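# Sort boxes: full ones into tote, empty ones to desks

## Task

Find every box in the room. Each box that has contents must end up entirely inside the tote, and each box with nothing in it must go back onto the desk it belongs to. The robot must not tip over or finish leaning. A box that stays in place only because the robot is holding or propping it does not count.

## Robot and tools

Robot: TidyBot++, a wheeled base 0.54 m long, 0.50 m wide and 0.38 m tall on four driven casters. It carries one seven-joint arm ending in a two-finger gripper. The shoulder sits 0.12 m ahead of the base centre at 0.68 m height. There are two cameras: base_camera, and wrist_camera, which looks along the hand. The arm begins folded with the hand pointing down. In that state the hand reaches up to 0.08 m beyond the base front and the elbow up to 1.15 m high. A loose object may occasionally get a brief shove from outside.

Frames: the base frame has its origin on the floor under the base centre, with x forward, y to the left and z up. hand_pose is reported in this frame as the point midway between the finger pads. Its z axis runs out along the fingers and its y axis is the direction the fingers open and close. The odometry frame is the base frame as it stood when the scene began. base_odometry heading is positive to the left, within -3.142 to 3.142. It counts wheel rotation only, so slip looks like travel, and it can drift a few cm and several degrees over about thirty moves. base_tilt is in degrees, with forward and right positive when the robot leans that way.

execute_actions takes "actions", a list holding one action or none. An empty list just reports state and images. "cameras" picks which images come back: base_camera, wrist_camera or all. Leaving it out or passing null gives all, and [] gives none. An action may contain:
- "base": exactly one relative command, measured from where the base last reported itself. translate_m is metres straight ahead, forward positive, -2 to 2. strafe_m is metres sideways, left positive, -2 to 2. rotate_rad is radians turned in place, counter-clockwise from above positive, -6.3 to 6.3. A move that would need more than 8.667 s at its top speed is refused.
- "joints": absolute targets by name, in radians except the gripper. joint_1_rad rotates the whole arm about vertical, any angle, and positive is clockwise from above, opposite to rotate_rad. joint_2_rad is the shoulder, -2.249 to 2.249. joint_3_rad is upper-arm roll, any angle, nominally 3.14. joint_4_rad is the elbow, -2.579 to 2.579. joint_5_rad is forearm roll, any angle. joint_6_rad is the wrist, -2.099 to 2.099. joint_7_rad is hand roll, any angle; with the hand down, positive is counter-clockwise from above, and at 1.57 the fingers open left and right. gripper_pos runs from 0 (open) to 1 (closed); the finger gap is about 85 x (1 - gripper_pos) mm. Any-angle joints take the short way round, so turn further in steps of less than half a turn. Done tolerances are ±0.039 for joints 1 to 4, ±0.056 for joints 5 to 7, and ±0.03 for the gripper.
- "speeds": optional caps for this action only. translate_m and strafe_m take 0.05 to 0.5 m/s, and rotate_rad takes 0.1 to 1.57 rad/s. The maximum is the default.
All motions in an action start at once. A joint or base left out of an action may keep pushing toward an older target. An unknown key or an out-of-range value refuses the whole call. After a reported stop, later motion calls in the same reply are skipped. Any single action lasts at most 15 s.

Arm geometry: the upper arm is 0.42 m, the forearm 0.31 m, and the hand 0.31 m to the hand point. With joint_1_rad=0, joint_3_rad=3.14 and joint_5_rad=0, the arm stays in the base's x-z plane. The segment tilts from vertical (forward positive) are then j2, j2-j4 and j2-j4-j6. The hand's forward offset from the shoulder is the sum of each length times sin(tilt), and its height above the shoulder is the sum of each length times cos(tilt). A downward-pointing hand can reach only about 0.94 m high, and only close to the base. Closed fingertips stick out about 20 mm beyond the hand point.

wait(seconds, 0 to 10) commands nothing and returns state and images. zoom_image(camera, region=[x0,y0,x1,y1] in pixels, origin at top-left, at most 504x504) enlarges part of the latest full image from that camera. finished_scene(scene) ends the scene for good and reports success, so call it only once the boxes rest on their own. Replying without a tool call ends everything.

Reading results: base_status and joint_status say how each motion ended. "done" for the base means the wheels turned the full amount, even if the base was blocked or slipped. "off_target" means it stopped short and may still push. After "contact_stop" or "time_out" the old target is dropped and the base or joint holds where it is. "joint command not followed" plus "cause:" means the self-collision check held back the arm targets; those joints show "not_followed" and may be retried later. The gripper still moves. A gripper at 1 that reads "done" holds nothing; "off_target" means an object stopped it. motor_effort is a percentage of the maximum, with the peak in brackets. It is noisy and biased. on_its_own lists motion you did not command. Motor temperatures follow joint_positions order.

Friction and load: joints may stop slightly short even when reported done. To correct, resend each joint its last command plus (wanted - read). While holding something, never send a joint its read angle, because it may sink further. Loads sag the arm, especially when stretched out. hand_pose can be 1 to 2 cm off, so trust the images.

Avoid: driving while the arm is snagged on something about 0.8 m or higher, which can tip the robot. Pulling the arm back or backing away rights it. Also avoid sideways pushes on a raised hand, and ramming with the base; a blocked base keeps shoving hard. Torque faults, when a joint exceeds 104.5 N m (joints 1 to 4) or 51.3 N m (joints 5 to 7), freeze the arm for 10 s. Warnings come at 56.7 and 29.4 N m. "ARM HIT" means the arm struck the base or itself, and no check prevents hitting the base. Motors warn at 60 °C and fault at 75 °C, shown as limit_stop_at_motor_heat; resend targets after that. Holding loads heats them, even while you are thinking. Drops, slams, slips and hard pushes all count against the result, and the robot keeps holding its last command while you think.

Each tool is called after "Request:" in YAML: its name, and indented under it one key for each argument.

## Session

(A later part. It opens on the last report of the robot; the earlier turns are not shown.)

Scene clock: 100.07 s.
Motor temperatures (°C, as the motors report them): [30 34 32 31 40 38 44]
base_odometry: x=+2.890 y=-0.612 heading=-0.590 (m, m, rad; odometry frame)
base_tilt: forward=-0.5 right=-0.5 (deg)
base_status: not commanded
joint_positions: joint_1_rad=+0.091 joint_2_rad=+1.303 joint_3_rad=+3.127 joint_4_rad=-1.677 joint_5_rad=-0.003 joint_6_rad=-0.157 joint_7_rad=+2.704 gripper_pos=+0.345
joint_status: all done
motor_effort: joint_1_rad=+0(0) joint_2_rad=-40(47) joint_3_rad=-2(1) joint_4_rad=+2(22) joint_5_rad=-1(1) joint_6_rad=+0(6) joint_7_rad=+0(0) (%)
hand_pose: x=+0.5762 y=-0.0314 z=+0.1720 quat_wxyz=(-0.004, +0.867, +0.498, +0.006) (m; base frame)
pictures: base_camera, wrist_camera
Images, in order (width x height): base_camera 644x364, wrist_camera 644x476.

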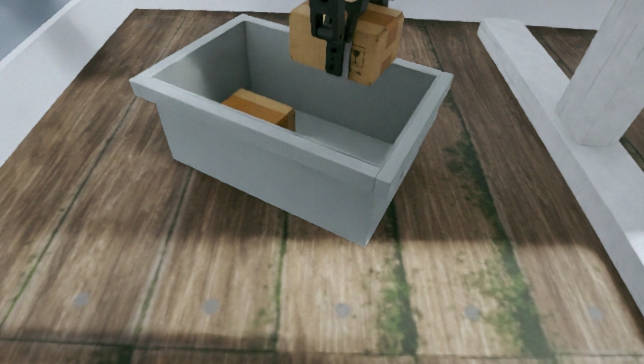

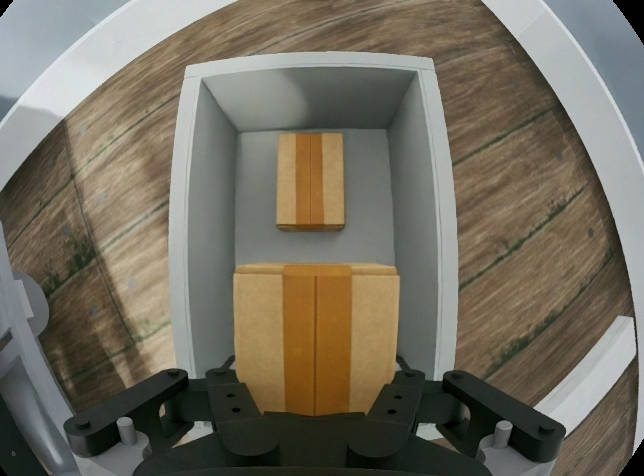

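Request:
execute_actions:
  actions:
    - {"joints": {"joint_1_rad": 0.055, "joint_2_rad": 1.608, "joint_4_rad": -1.364, "joint_6_rad": -0.092}}

Scene clock: 104.57 s.
Motor temperatures (°C, as the motors report them): [30 34 32 31 40 38 44]
base_odometry: x=+2.890 y=-0.612 heading=-0.590 (m, m, rad; odometry frame)
base_tilt: forward=-0.5 right=-0.5 (deg)
base_status: not commanded
joint_positions: joint_1_rad=+0.066 joint_2_rad=+1.626 joint_3_rad=+3.127 joint_4_rad=-1.392 joint_5_rad=-0.003 joint_6_rad=-0.129 joint_7_rad=+2.704 gripper_pos=+0.345
joint_status: all done
motor_effort: joint_1_rad=+1(0) joint_2_rad=-41(44) joint_3_rad=-1(2) joint_4_rad=+2(3) joint_5_rad=+0(1) joint_6_rad=+0(0) joint_7_rad=+0(1) (%)
hand_pose: x=+0.5757 y=-0.0201 z=+0.0355 quat_wxyz=(-0.008, +0.862, +0.507, +0.002) (m; base frame)
pictures: base_camera, wrist_camera
Images, in order (width x height): base_camera 644x364, wrist_camera 644x476.

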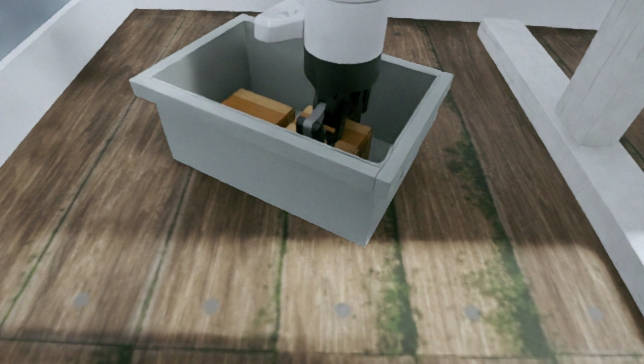

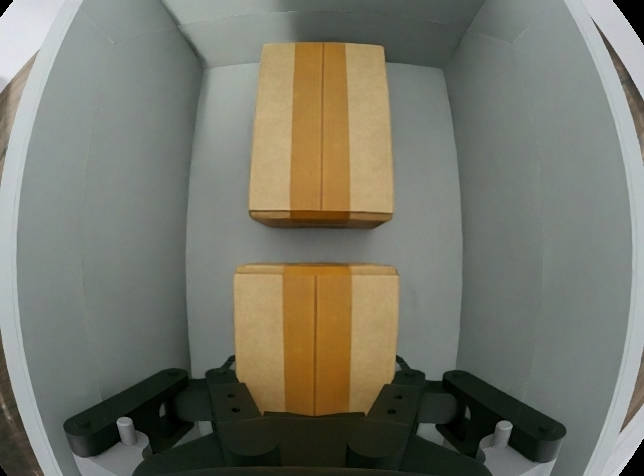

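Request:
execute_actions:
  actions:
    - {"joints": {"joint_2_rad": 1.652, "joint_4_rad": -1.33}}
  cameras: ["wrist_camera"]

Scene clock: 105.87 s.
Motor temperatures (°C, as the motors report them): [30 34 32 31 40 38 44]
base_odometry: x=+2.890 y=-0.612 heading=-0.590 (m, m, rad; odometry frame)
base_tilt: forward=-0.5 right=-0.4 (deg)
base_status: not commanded
joint_positions: joint_1_rad=+0.066 joint_2_rad=+1.660 joint_3_rad=+3.127 joint_4_rad=-1.351 joint_5_rad=-0.003 joint_6_rad=-0.127 joint_7_rad=+2.705 gripper_pos=+0.345
joint_status: all done
motor_effort: joint_1_rad=+0(0) joint_2_rad=-38(41) joint_3_rad=-1(1) joint_4_rad=+2(4) joint_5_rad=-1(1) joint_6_rad=+0(2) joint_7_rad=+0(0) (%)
hand_pose: x=+0.5799 y=-0.0204 z=+0.0216 quat_wxyz=(-0.005, +0.862, +0.507, +0.006) (m; base frame)
pictures: wrist_camera
Images, in order (width x height): wrist_camera 644x476.

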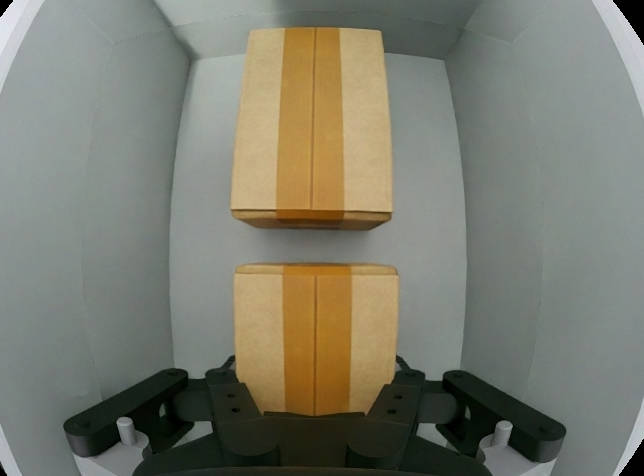

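Request:
execute_actions:
  actions: []

Scene clock: 110.97 s.
Motor temperatures (°C, as the motors report them): [30 34 32 31 40 38 44]
base_odometry: x=+2.890 y=-0.612 heading=-0.590 (m, m, rad; odometry frame)
base_tilt: forward=-0.5 right=-0.4 (deg)
base_status: not commanded
joint_positions: joint_1_rad=+0.066 joint_2_rad=+1.660 joint_3_rad=+3.127 joint_4_rad=-1.351 joint_5_rad=-0.003 joint_6_rad=-0.127 joint_7_rad=+2.705 gripper_pos=+0.345
joint_status: all done
motor_effort: joint_1_rad=+1(0) joint_2_rad=-39(41) joint_3_rad=-1(1) joint_4_rad=+3(4) joint_5_rad=+0(1) joint_6_rad=+1(2) joint_7_rad=+0(0) (%)
hand_pose: x=+0.5801 y=-0.0204 z=+0.0217 quat_wxyz=(-0.005, +0.862, +0.507, +0.006) (m; base frame)
pictures: base_camera, wrist_camera
Images, in order (width x height): base_camera 644x364, wrist_camera 644x476.

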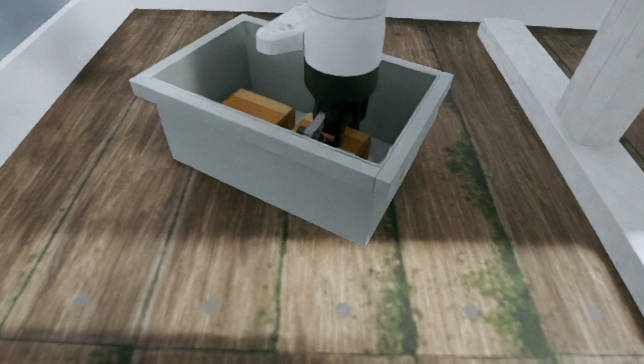

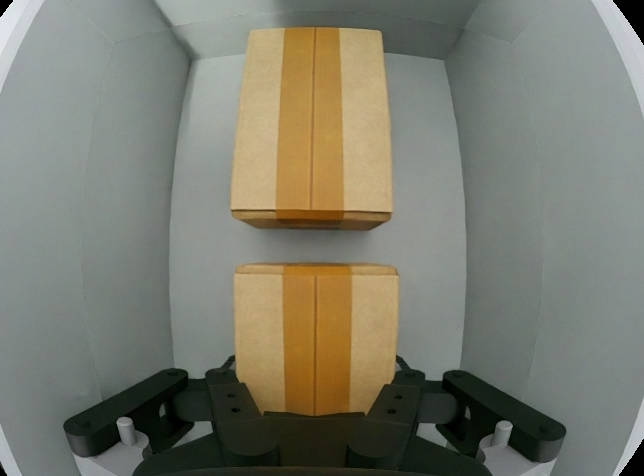

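Request:
execute_actions:
  actions:
    - {"joints":{"gripper_pos":0.18}}
  cameras: []

Request:
execute_actions:
  actions:
    - {"joints":{"joint_2_rad":1.30,"joint_4_rad":-1.70,"joint_6_rad":-0.14}}

Scene clock: 112.57 s.
Motor temperatures (°C, as the motors report them): [30 34 32 31 40 38 44]
base_odometry: x=+2.890 y=-0.612 heading=-0.590 (m, m, rad; odometry frame)
base_tilt: forward=-0.5 right=-0.4 (deg)
base_status: not commanded
joint_positions: joint_1_rad=+0.066 joint_2_rad=+1.658 joint_3_rad=+3.127 joint_4_rad=-1.351 joint_5_rad=-0.003 joint_6_rad=-0.126 joint_7_rad=+2.705 gripper_pos=+0.180
joint_status: all done
motor_effort: joint_1_rad=+1(1) joint_2_rad=-37(41) joint_3_rad=-2(1) joint_4_rad=+2(2) joint_5_rad=+0(1) joint_6_rad=+0(0) joint_7_rad=+0(0) (%)
hand_pose: x=+0.5815 y=-0.0205 z=+0.0227 quat_wxyz=(-0.004, +0.862, +0.507, +0.007) (m; base frame)
pictures: none
No camera images: the call's "cameras" was empty. Leave "cameras" out to get every camera's image.

Scene clock: 114.20 s.
Motor temperatures (°C, as the motors report them): [30 34 32 31 40 38 44]
base_odometry: x=+2.890 y=-0.612 heading=-0.590 (m, m, rad; odometry frame)
base_tilt: forward=-0.5 right=-0.4 (deg)
base_status: not commanded
joint_positions: joint_1_rad=+0.066 joint_2_rad=+1.301 joint_3_rad=+3.127 joint_4_rad=-1.675 joint_5_rad=-0.003 joint_6_rad=-0.126 joint_7_rad=+2.705 gripper_pos=+0.180
joint_status: all done
motor_effort: joint_1_rad=-1(1) joint_2_rad=-37(41) joint_3_rad=-1(1) joint_4_rad=+3(3) joint_5_rad=-1(1) joint_6_rad=+0(1) joint_7_rad=+0(0) (%)
hand_pose: x=+0.5878 y=-0.0209 z=+0.1730 quat_wxyz=(+0.005, +0.861, +0.509, +0.020) (m; base frame)
pictures: base_camera, wrist_camera
Images, in order (width x height): base_camera 644x364, wrist_camera 644x476.

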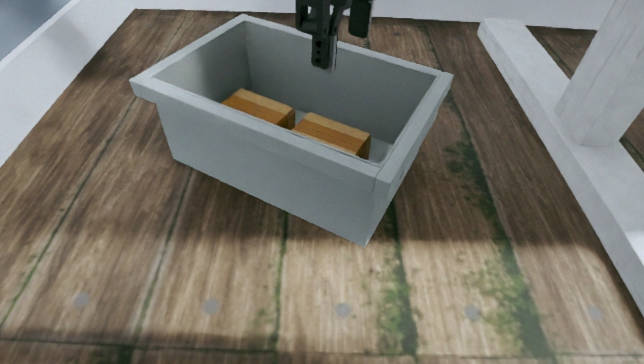

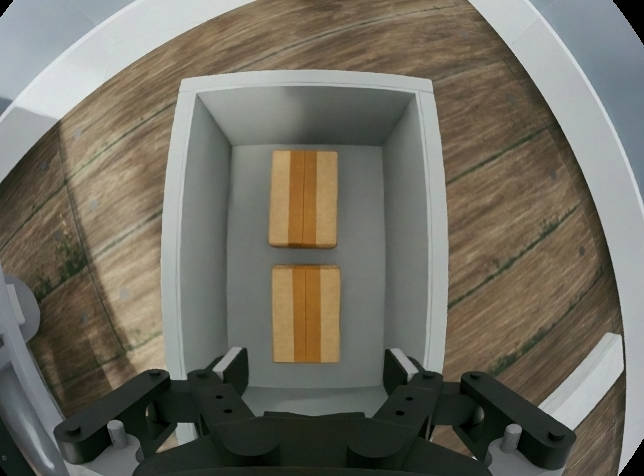

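Request:
execute_actions:
  actions:
    - {"joints":{"joint_1_rad":-0.01,"joint_2_rad":0.445,"joint_4_rad":-0.865,"joint_6_rad":-1.84,"joint_7_rad":2.245,"gripper_pos":0.0}}
  cameras: []

Scene clock: 119.47 s.
Motor temperatures (°C, as the motors report them): [30 34 32 31 40 38 44]
base_odometry: x=+2.890 y=-0.612 heading=-0.590 (m, m, rad; odometry frame)
base_tilt: forward=-0.5 right=-0.5 (deg)
base_status: not commanded
joint_positions: joint_1_rad=+0.004 joint_2_rad=+0.443 joint_3_rad=+3.127 joint_4_rad=-0.882 joint_5_rad=-0.003 joint_6_rad=-1.810 joint_7_rad=+2.274 gripper_pos=+0.000
joint_status: all done
motor_effort: joint_1_rad=+1(1) joint_2_rad=-31(43) joint_3_rad=-1(2) joint_4_rad=+15(15) joint_5_rad=-1(1) joint_6_rad=+0(1) joint_7_rad=+0(0) (%)
hand_pose: x=+0.6059 y=+0.0059 z=+0.8273 quat_wxyz=(-0.003, +0.937, +0.349, +0.005) (m; base frame)
pictures: none
No camera images: the call's "cameras" was empty. Leave "cameras" out to get every camera's image.

Request:
execute_actions:
  actions:
    - {"base":{"strafe_m":-1.28},"joints":{"joint_1_rad":0.41,"joint_2_rad":0.545,"joint_4_rad":-0.71,"joint_6_rad":-1.895,"joint_7_rad":2.70}}

Scene clock: 124.93 s.
Motor temperatures (°C, as the motors report them): [30 34 32 31 40 38 44]
base_odometry: x=+2.178 y=-1.675 heading=-0.590 (m, m, rad; odometry frame)
base_tilt: forward=-0.5 right=-0.4 (deg)
base_status: done
joint_positions: joint_1_rad=+0.409 joint_2_rad=+0.537 joint_3_rad=+3.126 joint_4_rad=-0.735 joint_5_rad=-0.003 joint_6_rad=-1.859 joint_7_rad=+2.672 gripper_pos=+0.000
joint_status: all done
motor_effort: joint_1_rad=+0(5) joint_2_rad=-34(35) joint_3_rad=+0(2) joint_4_rad=+16(16) joint_5_rad=-1(1) joint_6_rad=+0(1) joint_7_rad=+0(1) (%)
hand_pose: x=+0.5980 y=-0.1988 z=+0.8244 quat_wxyz=(-0.001, +0.938, +0.346, +0.007) (m; base frame)
pictures: base_camera, wrist_camera
Images, in order (width x height): base_camera 644x364, wrist_camera 644x476.

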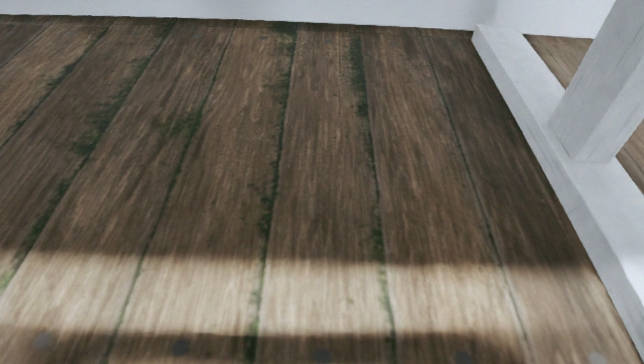

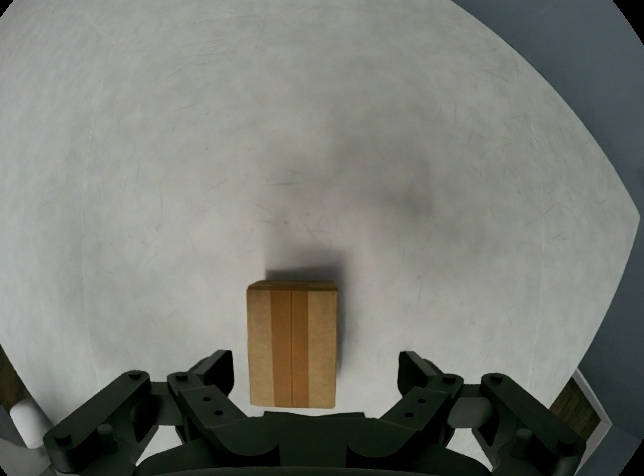

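Request:
execute_actions:
  actions:
    - {"joints":{"joint_1_rad":0.428,"joint_2_rad":0.458,"joint_4_rad":-1.01,"joint_6_rad":-1.657}}
  cameras: ["wrist_camera"]

Scene clock: 129.23 s.
Motor temperatures (°C, as the motors report them): [30 34 32 31 40 38 44]
base_odometry: x=+2.178 y=-1.675 heading=-0.590 (m, m, rad; odometry frame)
base_tilt: forward=-0.5 right=-0.4 (deg)
base_status: not commanded
joint_positions: joint_1_rad=+0.415 joint_2_rad=+0.471 joint_3_rad=+3.126 joint_4_rad=-0.987 joint_5_rad=-0.003 joint_6_rad=-1.693 joint_7_rad=+2.672 gripper_pos=+0.000
joint_status: all done
motor_effort: joint_1_rad=+0(1) joint_2_rad=-32(35) joint_3_rad=+0(1) joint_4_rad=+16(16) joint_5_rad=-1(1) joint_6_rad=-1(0) joint_7_rad=+0(0) (%)
hand_pose: x=+0.5802 y=-0.1935 z=+0.7811 quat_wxyz=(-0.007, +0.939, +0.343, +0.000) (m; base frame)
pictures: wrist_camera
Images, in order (width x height): wrist_camera 644x476.

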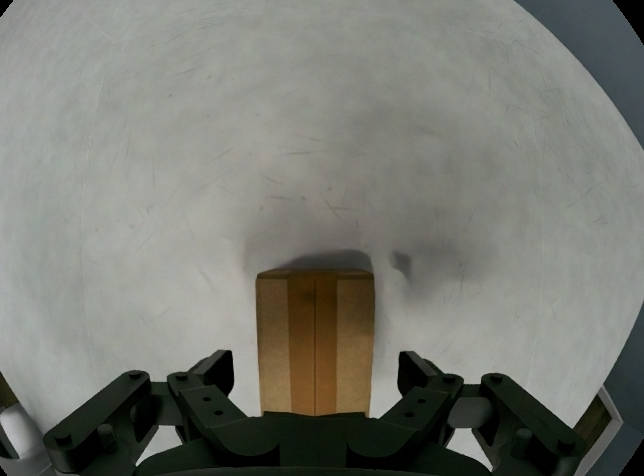

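Well centred. Descend.

Request:
execute_actions:
  actions:
    - {"joints":{"joint_2_rad":0.443,"joint_4_rad":-1.168,"joint_6_rad":-1.503}}
  cameras: ["wrist_camera"]

Scene clock: 130.73 s.
Motor temperatures (°C, as the motors report them): [30 34 32 31 40 38 44]
base_odometry: x=+2.178 y=-1.675 heading=-0.590 (m, m, rad; odometry frame)
base_tilt: forward=-0.5 right=-0.4 (deg)
base_status: not commanded
joint_positions: joint_1_rad=+0.415 joint_2_rad=+0.453 joint_3_rad=+3.126 joint_4_rad=-1.147 joint_5_rad=-0.003 joint_6_rad=-1.538 joint_7_rad=+2.672 gripper_pos=+0.000
joint_status: all done
motor_effort: joint_1_rad=+0(1) joint_2_rad=-32(33) joint_3_rad=+0(0) joint_4_rad=+16(16) joint_5_rad=-1(1) joint_6_rad=+0(0) joint_7_rad=+0(0) (%)
hand_pose: x=+0.5796 y=-0.1929 z=+0.7396 quat_wxyz=(-0.003, +0.939, +0.343, +0.005) (m; base frame)
pictures: wrist_camera
Images, in order (width x height): wrist_camera 644x476.

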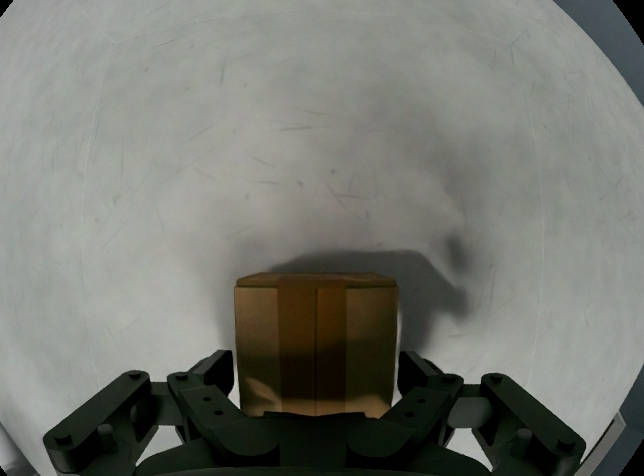

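Request:
execute_actions:
  actions:
    - {"joints":{"gripper_pos":1.0}}
  cameras: []

Request:
execute_actions:
  actions:
    - {"joints":{"joint_2_rad":0.393}}
  cameras: ["wrist_camera"]

Scene clock: 132.40 s.
Motor temperatures (°C, as the motors report them): [30 34 32 31 40 38 44]
base_odometry: x=+2.178 y=-1.675 heading=-0.590 (m, m, rad; odometry frame)
base_tilt: forward=-0.5 right=-0.4 (deg)
base_status: not commanded
joint_positions: joint_1_rad=+0.415 joint_2_rad=+0.450 joint_3_rad=+3.126 joint_4_rad=-1.150 joint_5_rad=-0.003 joint_6_rad=-1.537 joint_7_rad=+2.672 gripper_pos=+0.348
joint_status: gripper_pos off_target (ended at +0.348, target +1.000)
motor_effort: joint_1_rad=+0(0) joint_2_rad=-32(34) joint_3_rad=+0(0) joint_4_rad=+16(17) joint_5_rad=-1(1) joint_6_rad=+0(1) joint_7_rad=+0(0) (%)
hand_pose: x=+0.5788 y=-0.1926 z=+0.7402 quat_wxyz=(-0.002, +0.939, +0.343, +0.005) (m; base frame)
pictures: none
No camera images: the call's "cameras" was empty. Leave "cameras" out to get every camera's image.

Scene clock: 133.27 s.
Motor temperatures (°C, as the motors report them): [30 34 32 31 40 38 44]
base_odometry: x=+2.178 y=-1.675 heading=-0.590 (m, m, rad; odometry frame)
base_tilt: forward=-0.5 right=-0.4 (deg)
base_status: not commanded
joint_positions: joint_1_rad=+0.415 joint_2_rad=+0.406 joint_3_rad=+3.126 joint_4_rad=-1.154 joint_5_rad=-0.003 joint_6_rad=-1.537 joint_7_rad=+2.672 gripper_pos=+0.348
joint_status: all done
motor_effort: joint_1_rad=+0(0) joint_2_rad=-33(34) joint_3_rad=+0(1) joint_4_rad=+18(18) joint_5_rad=-1(1) joint_6_rad=+0(0) joint_7_rad=+0(0) (%)
hand_pose: x=+0.5749 y=-0.1909 z=+0.7609 quat_wxyz=(+0.012, +0.939, +0.343, +0.020) (m; base frame)
pictures: wrist_camera
Images, in order (width x height): wrist_camera 644x476.

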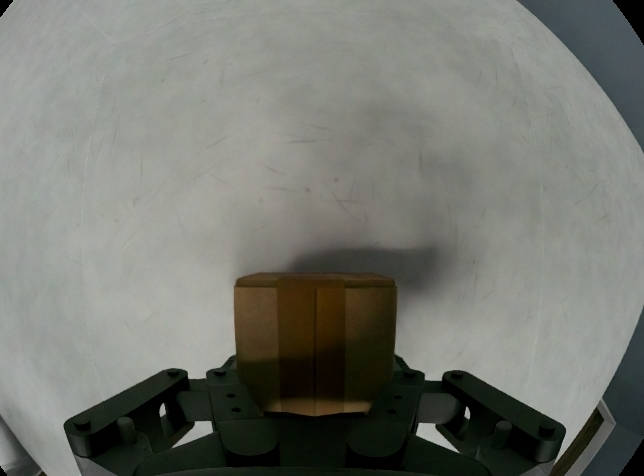

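Request:
execute_actions:
  actions: []
  cameras: []

Request:
execute_actions:
  actions: []
  cameras: []

Request:
execute_actions:
  actions: []
  cameras: []

Request:
execute_actions:
  actions: []
  cameras: []

Scene clock: 134.03 s.
Motor temperatures (°C, as the motors report them): [30 34 32 31 40 38 44]
base_odometry: x=+2.178 y=-1.675 heading=-0.590 (m, m, rad; odometry frame)
base_tilt: forward=-0.5 right=-0.4 (deg)
base_status: not commanded
joint_positions: joint_1_rad=+0.415 joint_2_rad=+0.406 joint_3_rad=+3.126 joint_4_rad=-1.154 joint_5_rad=-0.003 joint_6_rad=-1.537 joint_7_rad=+2.672 gripper_pos=+0.348
joint_status: all done
motor_effort: joint_1_rad=+0(0) joint_2_rad=-32(34) joint_3_rad=+0(1) joint_4_rad=+17(18) joint_5_rad=-1(1) joint_6_rad=+0(0) joint_7_rad=-1(0) (%)
hand_pose: x=+0.5749 y=-0.1909 z=+0.7609 quat_wxyz=(+0.012, +0.939, +0.343, +0.020) (m; base frame)
pictures: none
No camera images: the call's "cameras" was empty. Leave "cameras" out to get every camera's image.

Scene clock: 134.03 s.
Motor temperatures (°C, as the motors report them): [30 34 32 31 40 38 44]
base_odometry: x=+2.178 y=-1.675 heading=-0.590 (m, m, rad; odometry frame)
base_tilt: forward=-0.5 right=-0.4 (deg)
base_status: not commanded
joint_positions: joint_1_rad=+0.415 joint_2_rad=+0.406 joint_3_rad=+3.126 joint_4_rad=-1.154 joint_5_rad=-0.003 joint_6_rad=-1.537 joint_7_rad=+2.672 gripper_pos=+0.348
joint_status: all done
motor_effort: joint_1_rad=+0(0) joint_2_rad=-32(34) joint_3_rad=+0(1) joint_4_rad=+17(18) joint_5_rad=-1(1) joint_6_rad=+0(0) joint_7_rad=-1(0) (%)
hand_pose: x=+0.5749 y=-0.1909 z=+0.7609 quat_wxyz=(+0.012, +0.939, +0.343, +0.020) (m; base frame)
pictures: none
No camera images: the call's "cameras" was empty. Leave "cameras" out to get every camera's image.

Scene clock: 134.03 s.
Motor temperatures (°C, as the motors report them): [30 34 32 31 40 38 44]
base_odometry: x=+2.178 y=-1.675 heading=-0.590 (m, m, rad; odometry frame)
base_tilt: forward=-0.5 right=-0.4 (deg)
base_status: not commanded
joint_positions: joint_1_rad=+0.415 joint_2_rad=+0.406 joint_3_rad=+3.126 joint_4_rad=-1.154 joint_5_rad=-0.003 joint_6_rad=-1.537 joint_7_rad=+2.672 gripper_pos=+0.348
joint_status: all done
motor_effort: joint_1_rad=+0(0) joint_2_rad=-32(34) joint_3_rad=+0(1) joint_4_rad=+17(18) joint_5_rad=-1(1) joint_6_rad=+0(0) joint_7_rad=-1(0) (%)
hand_pose: x=+0.5749 y=-0.1909 z=+0.7609 quat_wxyz=(+0.012, +0.939, +0.343, +0.020) (m; base frame)
pictures: none
No camera images: the call's "cameras" was empty. Leave "cameras" out to get every camera's image.

Scene clock: 134.03 s.
Motor temperatures (°C, as the motors report them): [30 34 32 31 40 38 44]
base_odometry: x=+2.178 y=-1.675 heading=-0.590 (m, m, rad; odometry frame)
base_tilt: forward=-0.5 right=-0.4 (deg)
base_status: not commanded
joint_positions: joint_1_rad=+0.415 joint_2_rad=+0.406 joint_3_rad=+3.126 joint_4_rad=-1.154 joint_5_rad=-0.003 joint_6_rad=-1.537 joint_7_rad=+2.672 gripper_pos=+0.348
joint_status: all done
motor_effort: joint_1_rad=+0(0) joint_2_rad=-32(34) joint_3_rad=+0(1) joint_4_rad=+17(18) joint_5_rad=-1(1) joint_6_rad=+0(0) joint_7_rad=-1(0) (%)
hand_pose: x=+0.5749 y=-0.1909 z=+0.7609 quat_wxyz=(+0.012, +0.939, +0.343, +0.020) (m; base frame)
pictures: none
No camera images: the call's "cameras" was empty. Leave "cameras" out to get every camera's image.

Request:
wait:
  seconds: 0.3

Request:
wait:
  seconds: 0.3

Request:
wait:
  seconds: 0.3

Request:
wait:
  seconds: 0.3

Request:
wait:
  seconds: 0.3

Scene clock: 136.07 s.
Motor temperatures (°C, as the motors report them): [30 34 32 31 40 38 44]
base_odometry: x=+2.178 y=-1.675 heading=-0.590 (m, m, rad; odometry frame)
base_tilt: forward=-0.5 right=-0.4 (deg)
base_status: not commanded
joint_positions: joint_1_rad=+0.415 joint_2_rad=+0.406 joint_3_rad=+3.126 joint_4_rad=-1.154 joint_5_rad=-0.003 joint_6_rad=-1.537 joint_7_rad=+2.672 gripper_pos=+0.348
joint_status: all done
motor_effort: joint_1_rad=+0(0) joint_2_rad=-33(34) joint_3_rad=+0(1) joint_4_rad=+17(18) joint_5_rad=-1(1) joint_6_rad=+0(0) joint_7_rad=+0(0) (%)
hand_pose: x=+0.5749 y=-0.1909 z=+0.7609 quat_wxyz=(+0.012, +0.939, +0.343, +0.020) (m; base frame)
wait: 0.30 s; at rest from the start
pictures: base_camera, wrist_camera
Images, in order (width x height): base_camera 644x364, wrist_camera 644x476.

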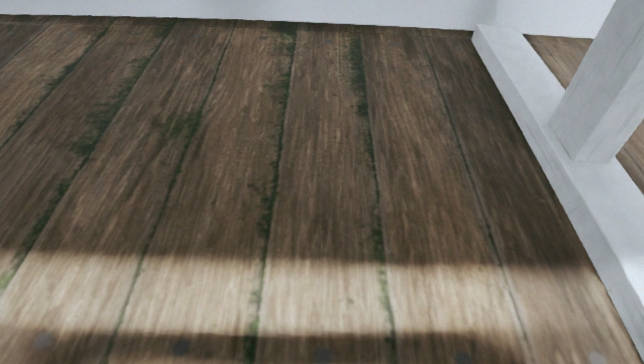

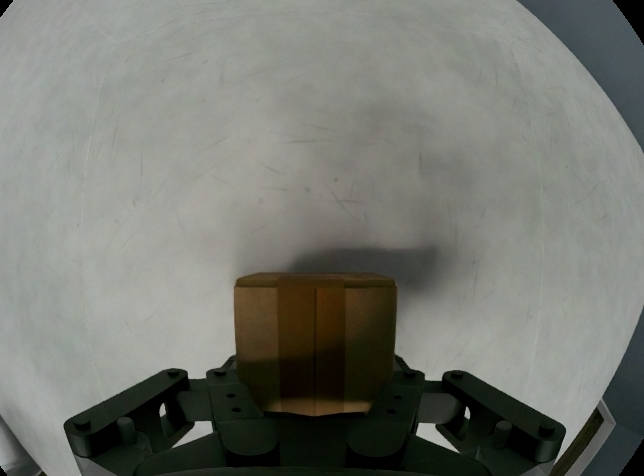

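Scene clock: 136.37 s.
Motor temperatures (°C, as the motors report them): [30 34 32 31 40 38 44]
base_odometry: x=+2.178 y=-1.675 heading=-0.590 (m, m, rad; odometry frame)
base_tilt: forward=-0.6 right=-0.4 (deg)
base_status: not commanded
joint_positions: joint_1_rad=+0.415 joint_2_rad=+0.406 joint_3_rad=+3.126 joint_4_rad=-1.154 joint_5_rad=-0.003 joint_6_rad=-1.537 joint_7_rad=+2.672 gripper_pos=+0.348
joint_status: all done
motor_effort: joint_1_rad=+0(0) joint_2_rad=-32(34) joint_3_rad=-1(1) joint_4_rad=+17(18) joint_5_rad=-1(1) joint_6_rad=+0(0) joint_7_rad=+0(0) (%)
hand_pose: x=+0.5749 y=-0.1909 z=+0.7609 quat_wxyz=(+0.012, +0.939, +0.343, +0.020) (m; base frame)
wait: 0.30 s; at rest by 0.27 s
pictures: base_camera, wrist_camera
Images, in order (width x height): base_camera 644x364, wrist_camera 644x476.

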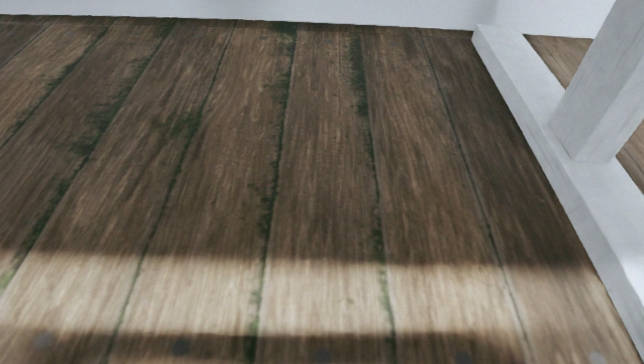

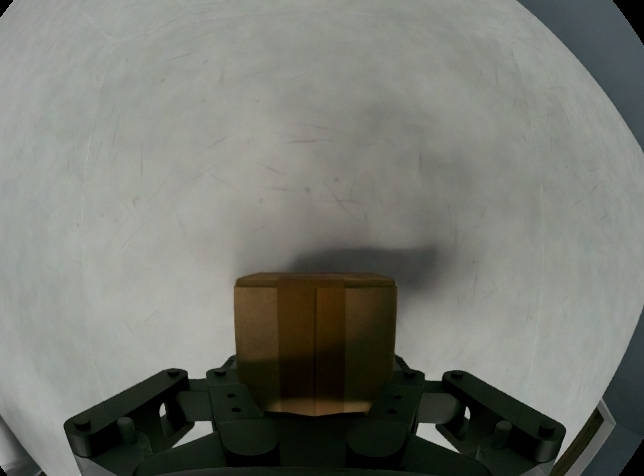

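Scene clock: 136.67 s.
Motor temperatures (°C, as the motors report them): [30 34 32 31 40 38 44]
base_odometry: x=+2.178 y=-1.675 heading=-0.590 (m, m, rad; odometry frame)
base_tilt: forward=-0.5 right=-0.5 (deg)
base_status: not commanded
joint_positions: joint_1_rad=+0.415 joint_2_rad=+0.406 joint_3_rad=+3.126 joint_4_rad=-1.154 joint_5_rad=-0.003 joint_6_rad=-1.537 joint_7_rad=+2.672 gripper_pos=+0.348
joint_status: all done
motor_effort: joint_1_rad=+0(0) joint_2_rad=-33(34) joint_3_rad=+0(1) joint_4_rad=+17(18) joint_5_rad=-1(1) joint_6_rad=+1(0) joint_7_rad=-1(0) (%)
hand_pose: x=+0.5749 y=-0.1909 z=+0.7609 quat_wxyz=(+0.012, +0.939, +0.343, +0.020) (m; base frame)
wait: 0.30 s; at rest by 0.27 s
pictures: base_camera, wrist_camera
Images, in order (width x height): base_camera 644x364, wrist_camera 644x476.

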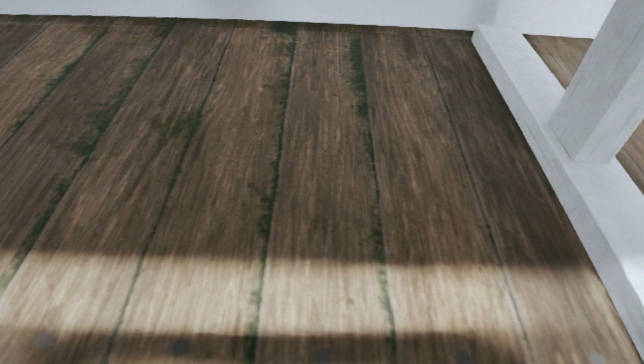

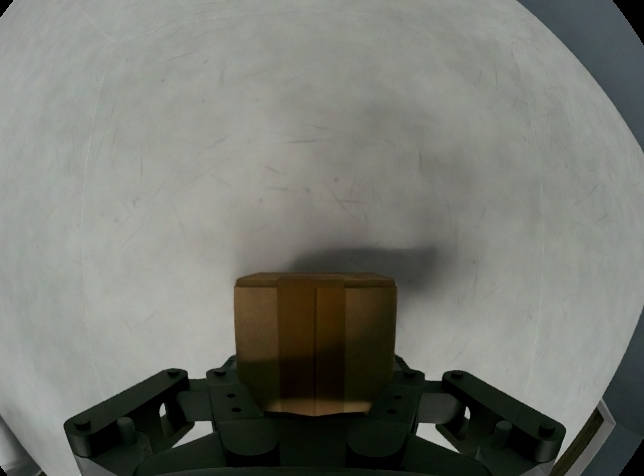

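Scene clock: 136.97 s.
Motor temperatures (°C, as the motors report them): [30 34 32 31 40 38 44]
base_odometry: x=+2.178 y=-1.675 heading=-0.590 (m, m, rad; odometry frame)
base_tilt: forward=-0.5 right=-0.4 (deg)
base_status: not commanded
joint_positions: joint_1_rad=+0.415 joint_2_rad=+0.406 joint_3_rad=+3.126 joint_4_rad=-1.154 joint_5_rad=-0.003 joint_6_rad=-1.537 joint_7_rad=+2.672 gripper_pos=+0.348
joint_status: all done
motor_effort: joint_1_rad=+0(0) joint_2_rad=-32(34) joint_3_rad=+0(1) joint_4_rad=+17(18) joint_5_rad=+0(1) joint_6_rad=+0(0) joint_7_rad=+1(0) (%)
hand_pose: x=+0.5749 y=-0.1909 z=+0.7609 quat_wxyz=(+0.012, +0.939, +0.343, +0.020) (m; base frame)
wait: 0.30 s; at rest by 0.27 s
pictures: base_camera, wrist_camera
Images, in order (width x height): base_camera 644x364, wrist_camera 644x476.

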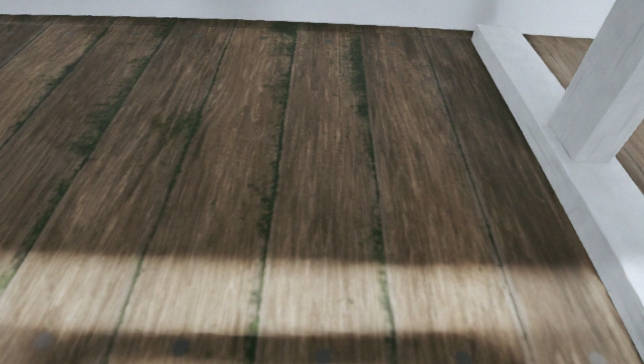

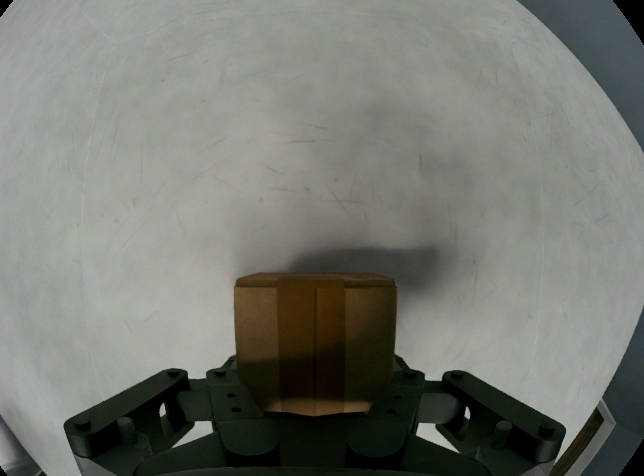

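Scene clock: 137.27 s.
Motor temperatures (°C, as the motors report them): [30 34 32 31 40 38 44]
base_odometry: x=+2.178 y=-1.675 heading=-0.590 (m, m, rad; odometry frame)
base_tilt: forward=-0.5 right=-0.4 (deg)
base_status: not commanded
joint_positions: joint_1_rad=+0.415 joint_2_rad=+0.406 joint_3_rad=+3.126 joint_4_rad=-1.154 joint_5_rad=-0.003 joint_6_rad=-1.537 joint_7_rad=+2.672 gripper_pos=+0.348
joint_status: all done
motor_effort: joint_1_rad=+0(0) joint_2_rad=-32(34) joint_3_rad=-1(1) joint_4_rad=+17(18) joint_5_rad=+0(1) joint_6_rad=+0(0) joint_7_rad=+0(0) (%)
hand_pose: x=+0.5749 y=-0.1909 z=+0.7609 quat_wxyz=(+0.012, +0.939, +0.343, +0.020) (m; base frame)
wait: 0.30 s; at rest by 0.27 s
pictures: base_camera, wrist_camera
Images, in order (width x height): base_camera 644x364, wrist_camera 644x476.

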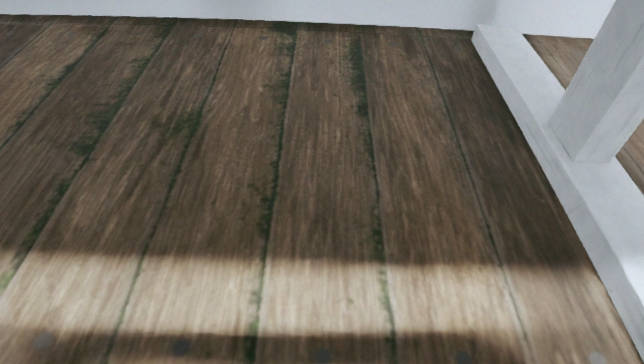

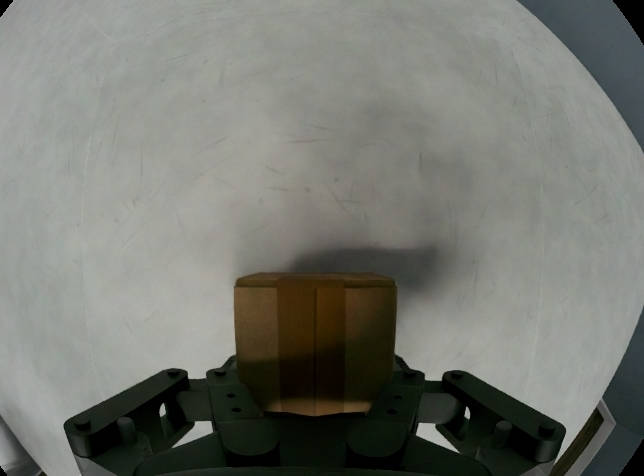

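Request:
execute_actions:
  actions:
    - {"joints":{"joint_2_rad":0.456}}
  cameras: []

Scene clock: 138.73 s.
Motor temperatures (°C, as the motors report them): [30 34 32 31 40 38 44]
base_odometry: x=+2.178 y=-1.675 heading=-0.590 (m, m, rad; odometry frame)
base_tilt: forward=-0.5 right=-0.4 (deg)
base_status: not commanded
joint_positions: joint_1_rad=+0.415 joint_2_rad=+0.448 joint_3_rad=+3.126 joint_4_rad=-1.153 joint_5_rad=-0.003 joint_6_rad=-1.535 joint_7_rad=+2.672 gripper_pos=+0.348
joint_status: all done
motor_effort: joint_1_rad=+1(1) joint_2_rad=-32(36) joint_3_rad=+0(0) joint_4_rad=+16(18) joint_5_rad=-1(1) joint_6_rad=+0(1) joint_7_rad=+0(0) (%)
hand_pose: x=+0.5783 y=-0.1924 z=+0.7402 quat_wxyz=(-0.002, +0.939, +0.343, +0.005) (m; base frame)
pictures: none
No camera images: the call's "cameras" was empty. Leave "cameras" out to get every camera's image.

Request:
execute_actions:
  actions:
    - {"joints":{"gripper_pos":0.15}}
  cameras: []

Request:
execute_actions:
  actions:
    - {"joints":{"joint_2_rad":0.393}}
  cameras: ["wrist_camera"]

Scene clock: 140.27 s.
Motor temperatures (°C, as the motors report them): [30 34 32 31 40 38 44]
base_odometry: x=+2.178 y=-1.675 heading=-0.590 (m, m, rad; odometry frame)
base_tilt: forward=-0.6 right=-0.4 (deg)
base_status: not commanded
joint_positions: joint_1_rad=+0.415 joint_2_rad=+0.451 joint_3_rad=+3.126 joint_4_rad=-1.153 joint_5_rad=-0.003 joint_6_rad=-1.535 joint_7_rad=+2.672 gripper_pos=+0.150
joint_status: all done
motor_effort: joint_1_rad=+0(0) joint_2_rad=-32(32) joint_3_rad=+0(1) joint_4_rad=+16(16) joint_5_rad=-1(1) joint_6_rad=+0(0) joint_7_rad=+0(1) (%)
hand_pose: x=+0.5784 y=-0.1925 z=+0.7391 quat_wxyz=(-0.003, +0.939, +0.343, +0.005) (m; base frame)
pictures: none
No camera images: the call's "cameras" was empty. Leave "cameras" out to get every camera's image.

Scene clock: 141.17 s.
Motor temperatures (°C, as the motors report them): [30 34 32 31 40 38 44]
base_odometry: x=+2.178 y=-1.675 heading=-0.590 (m, m, rad; odometry frame)
base_tilt: forward=-0.5 right=-0.4 (deg)
base_status: not commanded
joint_positions: joint_1_rad=+0.415 joint_2_rad=+0.393 joint_3_rad=+3.126 joint_4_rad=-1.153 joint_5_rad=-0.003 joint_6_rad=-1.535 joint_7_rad=+2.672 gripper_pos=+0.150
joint_status: all done
motor_effort: joint_1_rad=+0(0) joint_2_rad=-30(34) joint_3_rad=+0(1) joint_4_rad=+17(17) joint_5_rad=-1(1) joint_6_rad=+0(1) joint_7_rad=+0(0) (%)
hand_pose: x=+0.5747 y=-0.1908 z=+0.7678 quat_wxyz=(+0.017, +0.939, +0.343, +0.025) (m; base frame)
pictures: wrist_camera
Images, in order (width x height): wrist_camera 644x476.

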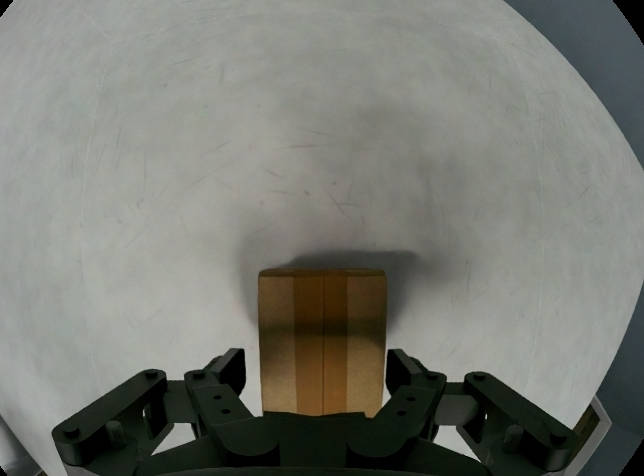

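Request:
execute_actions:
  actions: []
  cameras: []

Scene clock: 141.83 s.
Motor temperatures (°C, as the motors report them): [30 34 32 31 40 38 44]
base_odometry: x=+2.178 y=-1.675 heading=-0.590 (m, m, rad; odometry frame)
base_tilt: forward=-0.6 right=-0.4 (deg)
base_status: not commanded
joint_positions: joint_1_rad=+0.415 joint_2_rad=+0.393 joint_3_rad=+3.126 joint_4_rad=-1.153 joint_5_rad=-0.003 joint_6_rad=-1.535 joint_7_rad=+2.672 gripper_pos=+0.150
joint_status: all done
motor_effort: joint_1_rad=+0(0) joint_2_rad=-30(34) joint_3_rad=-1(1) joint_4_rad=+16(17) joint_5_rad=-1(1) joint_6_rad=+0(1) joint_7_rad=+0(0) (%)
hand_pose: x=+0.5747 y=-0.1908 z=+0.7678 quat_wxyz=(+0.017, +0.939, +0.343, +0.025) (m; base frame)
pictures: none
No camera images: the call's "cameras" was empty. Leave "cameras" out to get every camera's image.

Request:
execute_actions:
  actions: []
  cameras: []

Scene clock: 142.30 s.
Motor temperatures (°C, as the motors report them): [30 34 32 31 40 38 44]
base_odometry: x=+2.178 y=-1.675 heading=-0.590 (m, m, rad; odometry frame)
base_tilt: forward=-0.5 right=-0.4 (deg)
base_status: not commanded
joint_positions: joint_1_rad=+0.415 joint_2_rad=+0.393 joint_3_rad=+3.126 joint_4_rad=-1.153 joint_5_rad=-0.003 joint_6_rad=-1.535 joint_7_rad=+2.672 gripper_pos=+0.150
joint_status: all done
motor_effort: joint_1_rad=+0(0) joint_2_rad=-30(34) joint_3_rad=+0(1) joint_4_rad=+16(17) joint_5_rad=-1(1) joint_6_rad=+0(1) joint_7_rad=+0(0) (%)
hand_pose: x=+0.5747 y=-0.1908 z=+0.7678 quat_wxyz=(+0.017, +0.939, +0.343, +0.025) (m; base frame)
pictures: none
No camera images: the call's "cameras" was empty. Leave "cameras" out to get every camera's image.

Request:
execute_actions:
  actions: []
  cameras: []

Scene clock: 143.07 s.
Motor temperatures (°C, as the motors report them): [30 34 32 31 40 38 44]
base_odometry: x=+2.178 y=-1.675 heading=-0.590 (m, m, rad; odometry frame)
base_tilt: forward=-0.5 right=-0.4 (deg)
base_status: not commanded
joint_positions: joint_1_rad=+0.415 joint_2_rad=+0.393 joint_3_rad=+3.126 joint_4_rad=-1.153 joint_5_rad=-0.003 joint_6_rad=-1.535 joint_7_rad=+2.672 gripper_pos=+0.150
joint_status: all done
motor_effort: joint_1_rad=+0(0) joint_2_rad=-30(34) joint_3_rad=-1(1) joint_4_rad=+16(17) joint_5_rad=-1(1) joint_6_rad=+0(1) joint_7_rad=+0(0) (%)
hand_pose: x=+0.5747 y=-0.1908 z=+0.7678 quat_wxyz=(+0.017, +0.939, +0.343, +0.025) (m; base frame)
pictures: none
No camera images: the call's "cameras" was empty. Leave "cameras" out to get every camera's image.

Request:
execute_actions:
  actions:
    - {"joints":{"joint_2_rad":0.456}}
  cameras: ["wrist_camera"]

Scene clock: 155.13 s.
Motor temperatures (°C, as the motors report them): [30 34 32 31 40 38 44]
base_odometry: x=+2.178 y=-1.675 heading=-0.590 (m, m, rad; odometry frame)
base_tilt: forward=-0.5 right=-0.5 (deg)
base_status: not commanded
joint_positions: joint_1_rad=+0.415 joint_2_rad=+0.457 joint_3_rad=+3.126 joint_4_rad=-1.153 joint_5_rad=-0.003 joint_6_rad=-1.535 joint_7_rad=+2.672 gripper_pos=+0.150
joint_status: all done
motor_effort: joint_1_rad=+1(1) joint_2_rad=-32(34) joint_3_rad=+0(1) joint_4_rad=+16(17) joint_5_rad=-1(1) joint_6_rad=+0(0) joint_7_rad=+0(0) (%)
hand_pose: x=+0.5788 y=-0.1926 z=+0.7359 quat_wxyz=(-0.005, +0.939, +0.343, +0.002) (m; base frame)
pictures: wrist_camera
Images, in order (width x height): wrist_camera 644x476.

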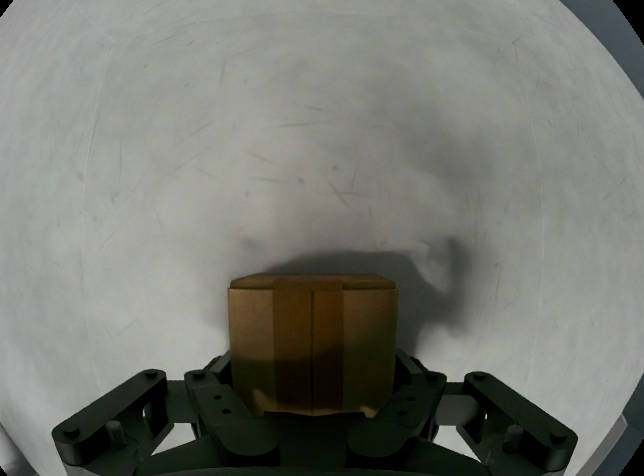

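Request:
execute_actions:
  actions:
    - {"joints":{"gripper_pos":1.0}}
  cameras: []

Request:
execute_actions:
  actions:
    - {"base":{"strafe_m":1.28},"joints":{"joint_1_rad":-0.055,"joint_2_rad":0.2,"joint_4_rad":-1.0,"joint_6_rad":-0.35,"joint_7_rad":2.567}}

Scene clock: 159.23 s.
Motor temperatures (°C, as the motors report them): [30 34 32 31 40 38 44]
base_odometry: x=+2.178 y=-1.675 heading=-0.590 (m, m, rad; odometry frame)
base_tilt: forward=-0.5 right=-0.4 (deg)
base_status: not commanded
joint_positions: joint_1_rad=+0.416 joint_2_rad=+0.451 joint_3_rad=+3.126 joint_4_rad=-1.154 joint_5_rad=-0.003 joint_6_rad=-1.531 joint_7_rad=+2.672 gripper_pos=+0.345
joint_status: gripper_pos off_target (ended at +0.345, target +1.000)
motor_effort: joint_1_rad=+1(0) joint_2_rad=-33(34) joint_3_rad=+0(1) joint_4_rad=+16(17) joint_5_rad=-1(2) joint_6_rad=-1(3) joint_7_rad=+0(0) (%)
hand_pose: x=+0.5791 y=-0.1934 z=+0.7383 quat_wxyz=(-0.002, +0.939, +0.343, +0.005) (m; base frame)
pictures: none
No camera images: the call's "cameras" was empty. Leave "cameras" out to get every camera's image.

Scene clock: 163.37 s.
Motor temperatures (°C, as the motors report them): [30 34 32 31 40 38 44]
base_odometry: x=+2.890 y=-0.612 heading=-0.590 (m, m, rad; odometry frame)
base_tilt: forward=-0.5 right=-0.5 (deg)
base_status: done
joint_positions: joint_1_rad=-0.054 joint_2_rad=+0.210 joint_3_rad=+3.125 joint_4_rad=-1.024 joint_5_rad=-0.003 joint_6_rad=-0.386 joint_7_rad=+2.597 gripper_pos=+0.345
joint_status: all done
motor_effort: joint_1_rad=+1(4) joint_2_rad=-31(39) joint_3_rad=-1(4) joint_4_rad=+22(23) joint_5_rad=-1(3) joint_6_rad=+10(10) joint_7_rad=+0(1) (%)
hand_pose: x=+0.8125 y=+0.0489 z=+1.1817 quat_wxyz=(+0.315, +0.619, +0.376, +0.613) (m; base frame)
pictures: base_camera, wrist_camera
Images, in order (width x height): base_camera 644x364, wrist_camera 644x476.

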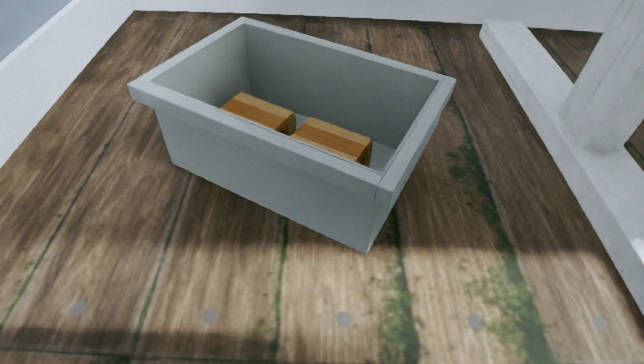

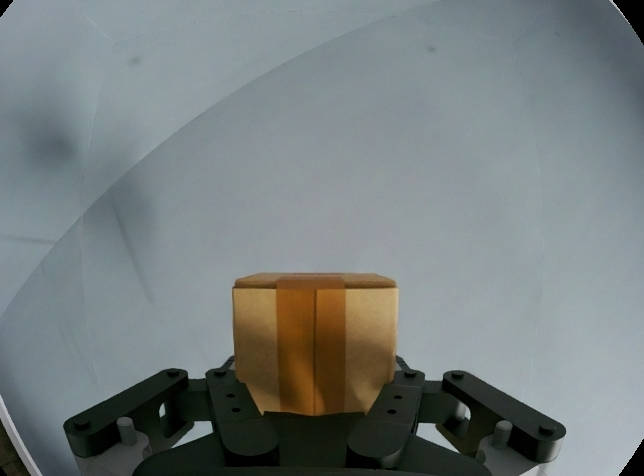

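Request:
execute_actions:
  actions: []
  cameras: []

Scene clock: 163.87 s.
Motor temperatures (°C, as the motors report them): [30 34 32 31 40 38 44]
base_odometry: x=+2.890 y=-0.612 heading=-0.590 (m, m, rad; odometry frame)
base_tilt: forward=-0.5 right=-0.5 (deg)
base_status: done
joint_positions: joint_1_rad=-0.054 joint_2_rad=+0.210 joint_3_rad=+3.125 joint_4_rad=-1.024 joint_5_rad=-0.003 joint_6_rad=-0.386 joint_7_rad=+2.597 gripper_pos=+0.345
joint_status: all done
motor_effort: joint_1_rad=+1(4) joint_2_rad=-30(39) joint_3_rad=+0(4) joint_4_rad=+23(23) joint_5_rad=-1(3) joint_6_rad=+10(10) joint_7_rad=+0(1) (%)
hand_pose: x=+0.8125 y=+0.0489 z=+1.1817 quat_wxyz=(+0.315, +0.619, +0.376, +0.613) (m; base frame)
pictures: none
No camera images: the call's "cameras" was empty. Leave "cameras" out to get every camera's image.

Request:
execute_actions:
  actions: []
  cameras: []

Scene clock: 164.20 s.
Motor temperatures (°C, as the motors report them): [30 34 32 31 40 38 44]
base_odometry: x=+2.890 y=-0.612 heading=-0.590 (m, m, rad; odometry frame)
base_tilt: forward=-0.5 right=-0.5 (deg)
base_status: done
joint_positions: joint_1_rad=-0.054 joint_2_rad=+0.210 joint_3_rad=+3.125 joint_4_rad=-1.024 joint_5_rad=-0.003 joint_6_rad=-0.386 joint_7_rad=+2.597 gripper_pos=+0.345
joint_status: all done
motor_effort: joint_1_rad=+0(4) joint_2_rad=-30(39) joint_3_rad=+0(4) joint_4_rad=+23(23) joint_5_rad=-1(3) joint_6_rad=+10(10) joint_7_rad=-1(1) (%)
hand_pose: x=+0.8125 y=+0.0489 z=+1.1817 quat_wxyz=(+0.315, +0.619, +0.376, +0.613) (m; base frame)
pictures: none
No camera images: the call's "cameras" was empty. Leave "cameras" out to get every camera's image.

Request:
execute_actions:
  actions:
    - {"joints":{"joint_2_rad":1.262,"joint_4_rad":-1.632,"joint_6_rad":-0.222}}

Scene clock: 168.67 s.
Motor temperatures (°C, as the motors report them): [30 34 32 31 40 38 44]
base_odometry: x=+2.890 y=-0.612 heading=-0.590 (m, m, rad; odometry frame)
base_tilt: forward=-0.5 right=-0.5 (deg)
base_status: not commanded
joint_positions: joint_1_rad=-0.054 joint_2_rad=+1.263 joint_3_rad=+3.125 joint_4_rad=-1.608 joint_5_rad=-0.003 joint_6_rad=-0.259 joint_7_rad=+2.597 gripper_pos=+0.345
joint_status: all done
motor_effort: joint_1_rad=+1(1) joint_2_rad=-40(51) joint_3_rad=-1(1) joint_4_rad=+4(22) joint_5_rad=-1(0) joint_6_rad=+0(11) joint_7_rad=+0(0) (%)
hand_pose: x=+0.6061 y=+0.0382 z=+0.1954 quat_wxyz=(-0.005, +0.857, +0.515, +0.009) (m; base frame)
pictures: base_camera, wrist_camera
Images, in order (width x height): base_camera 644x364, wrist_camera 644x476.

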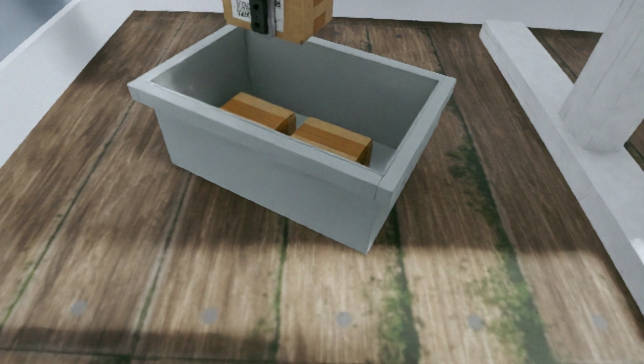

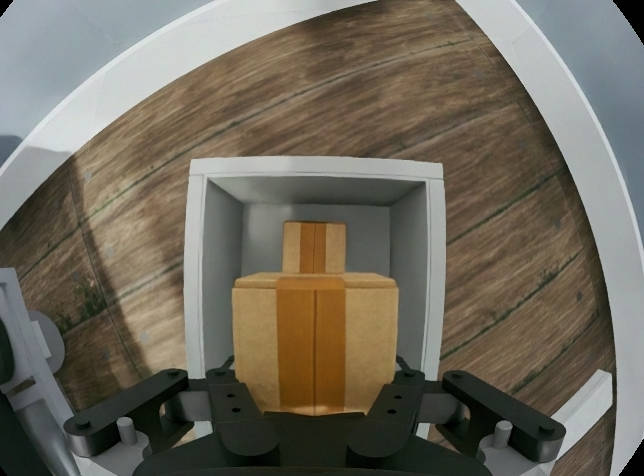

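Request:
zoom_image:
  camera: "base_camera"
  region: [200, 0, 360, 60]

Region (200, 0, 360, 60) of base_camera's 644x364 image, scaled by 3.150; it fills the top 189 rows of this view, and the rest is white.

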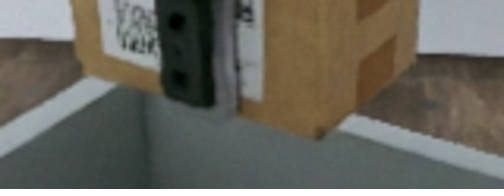

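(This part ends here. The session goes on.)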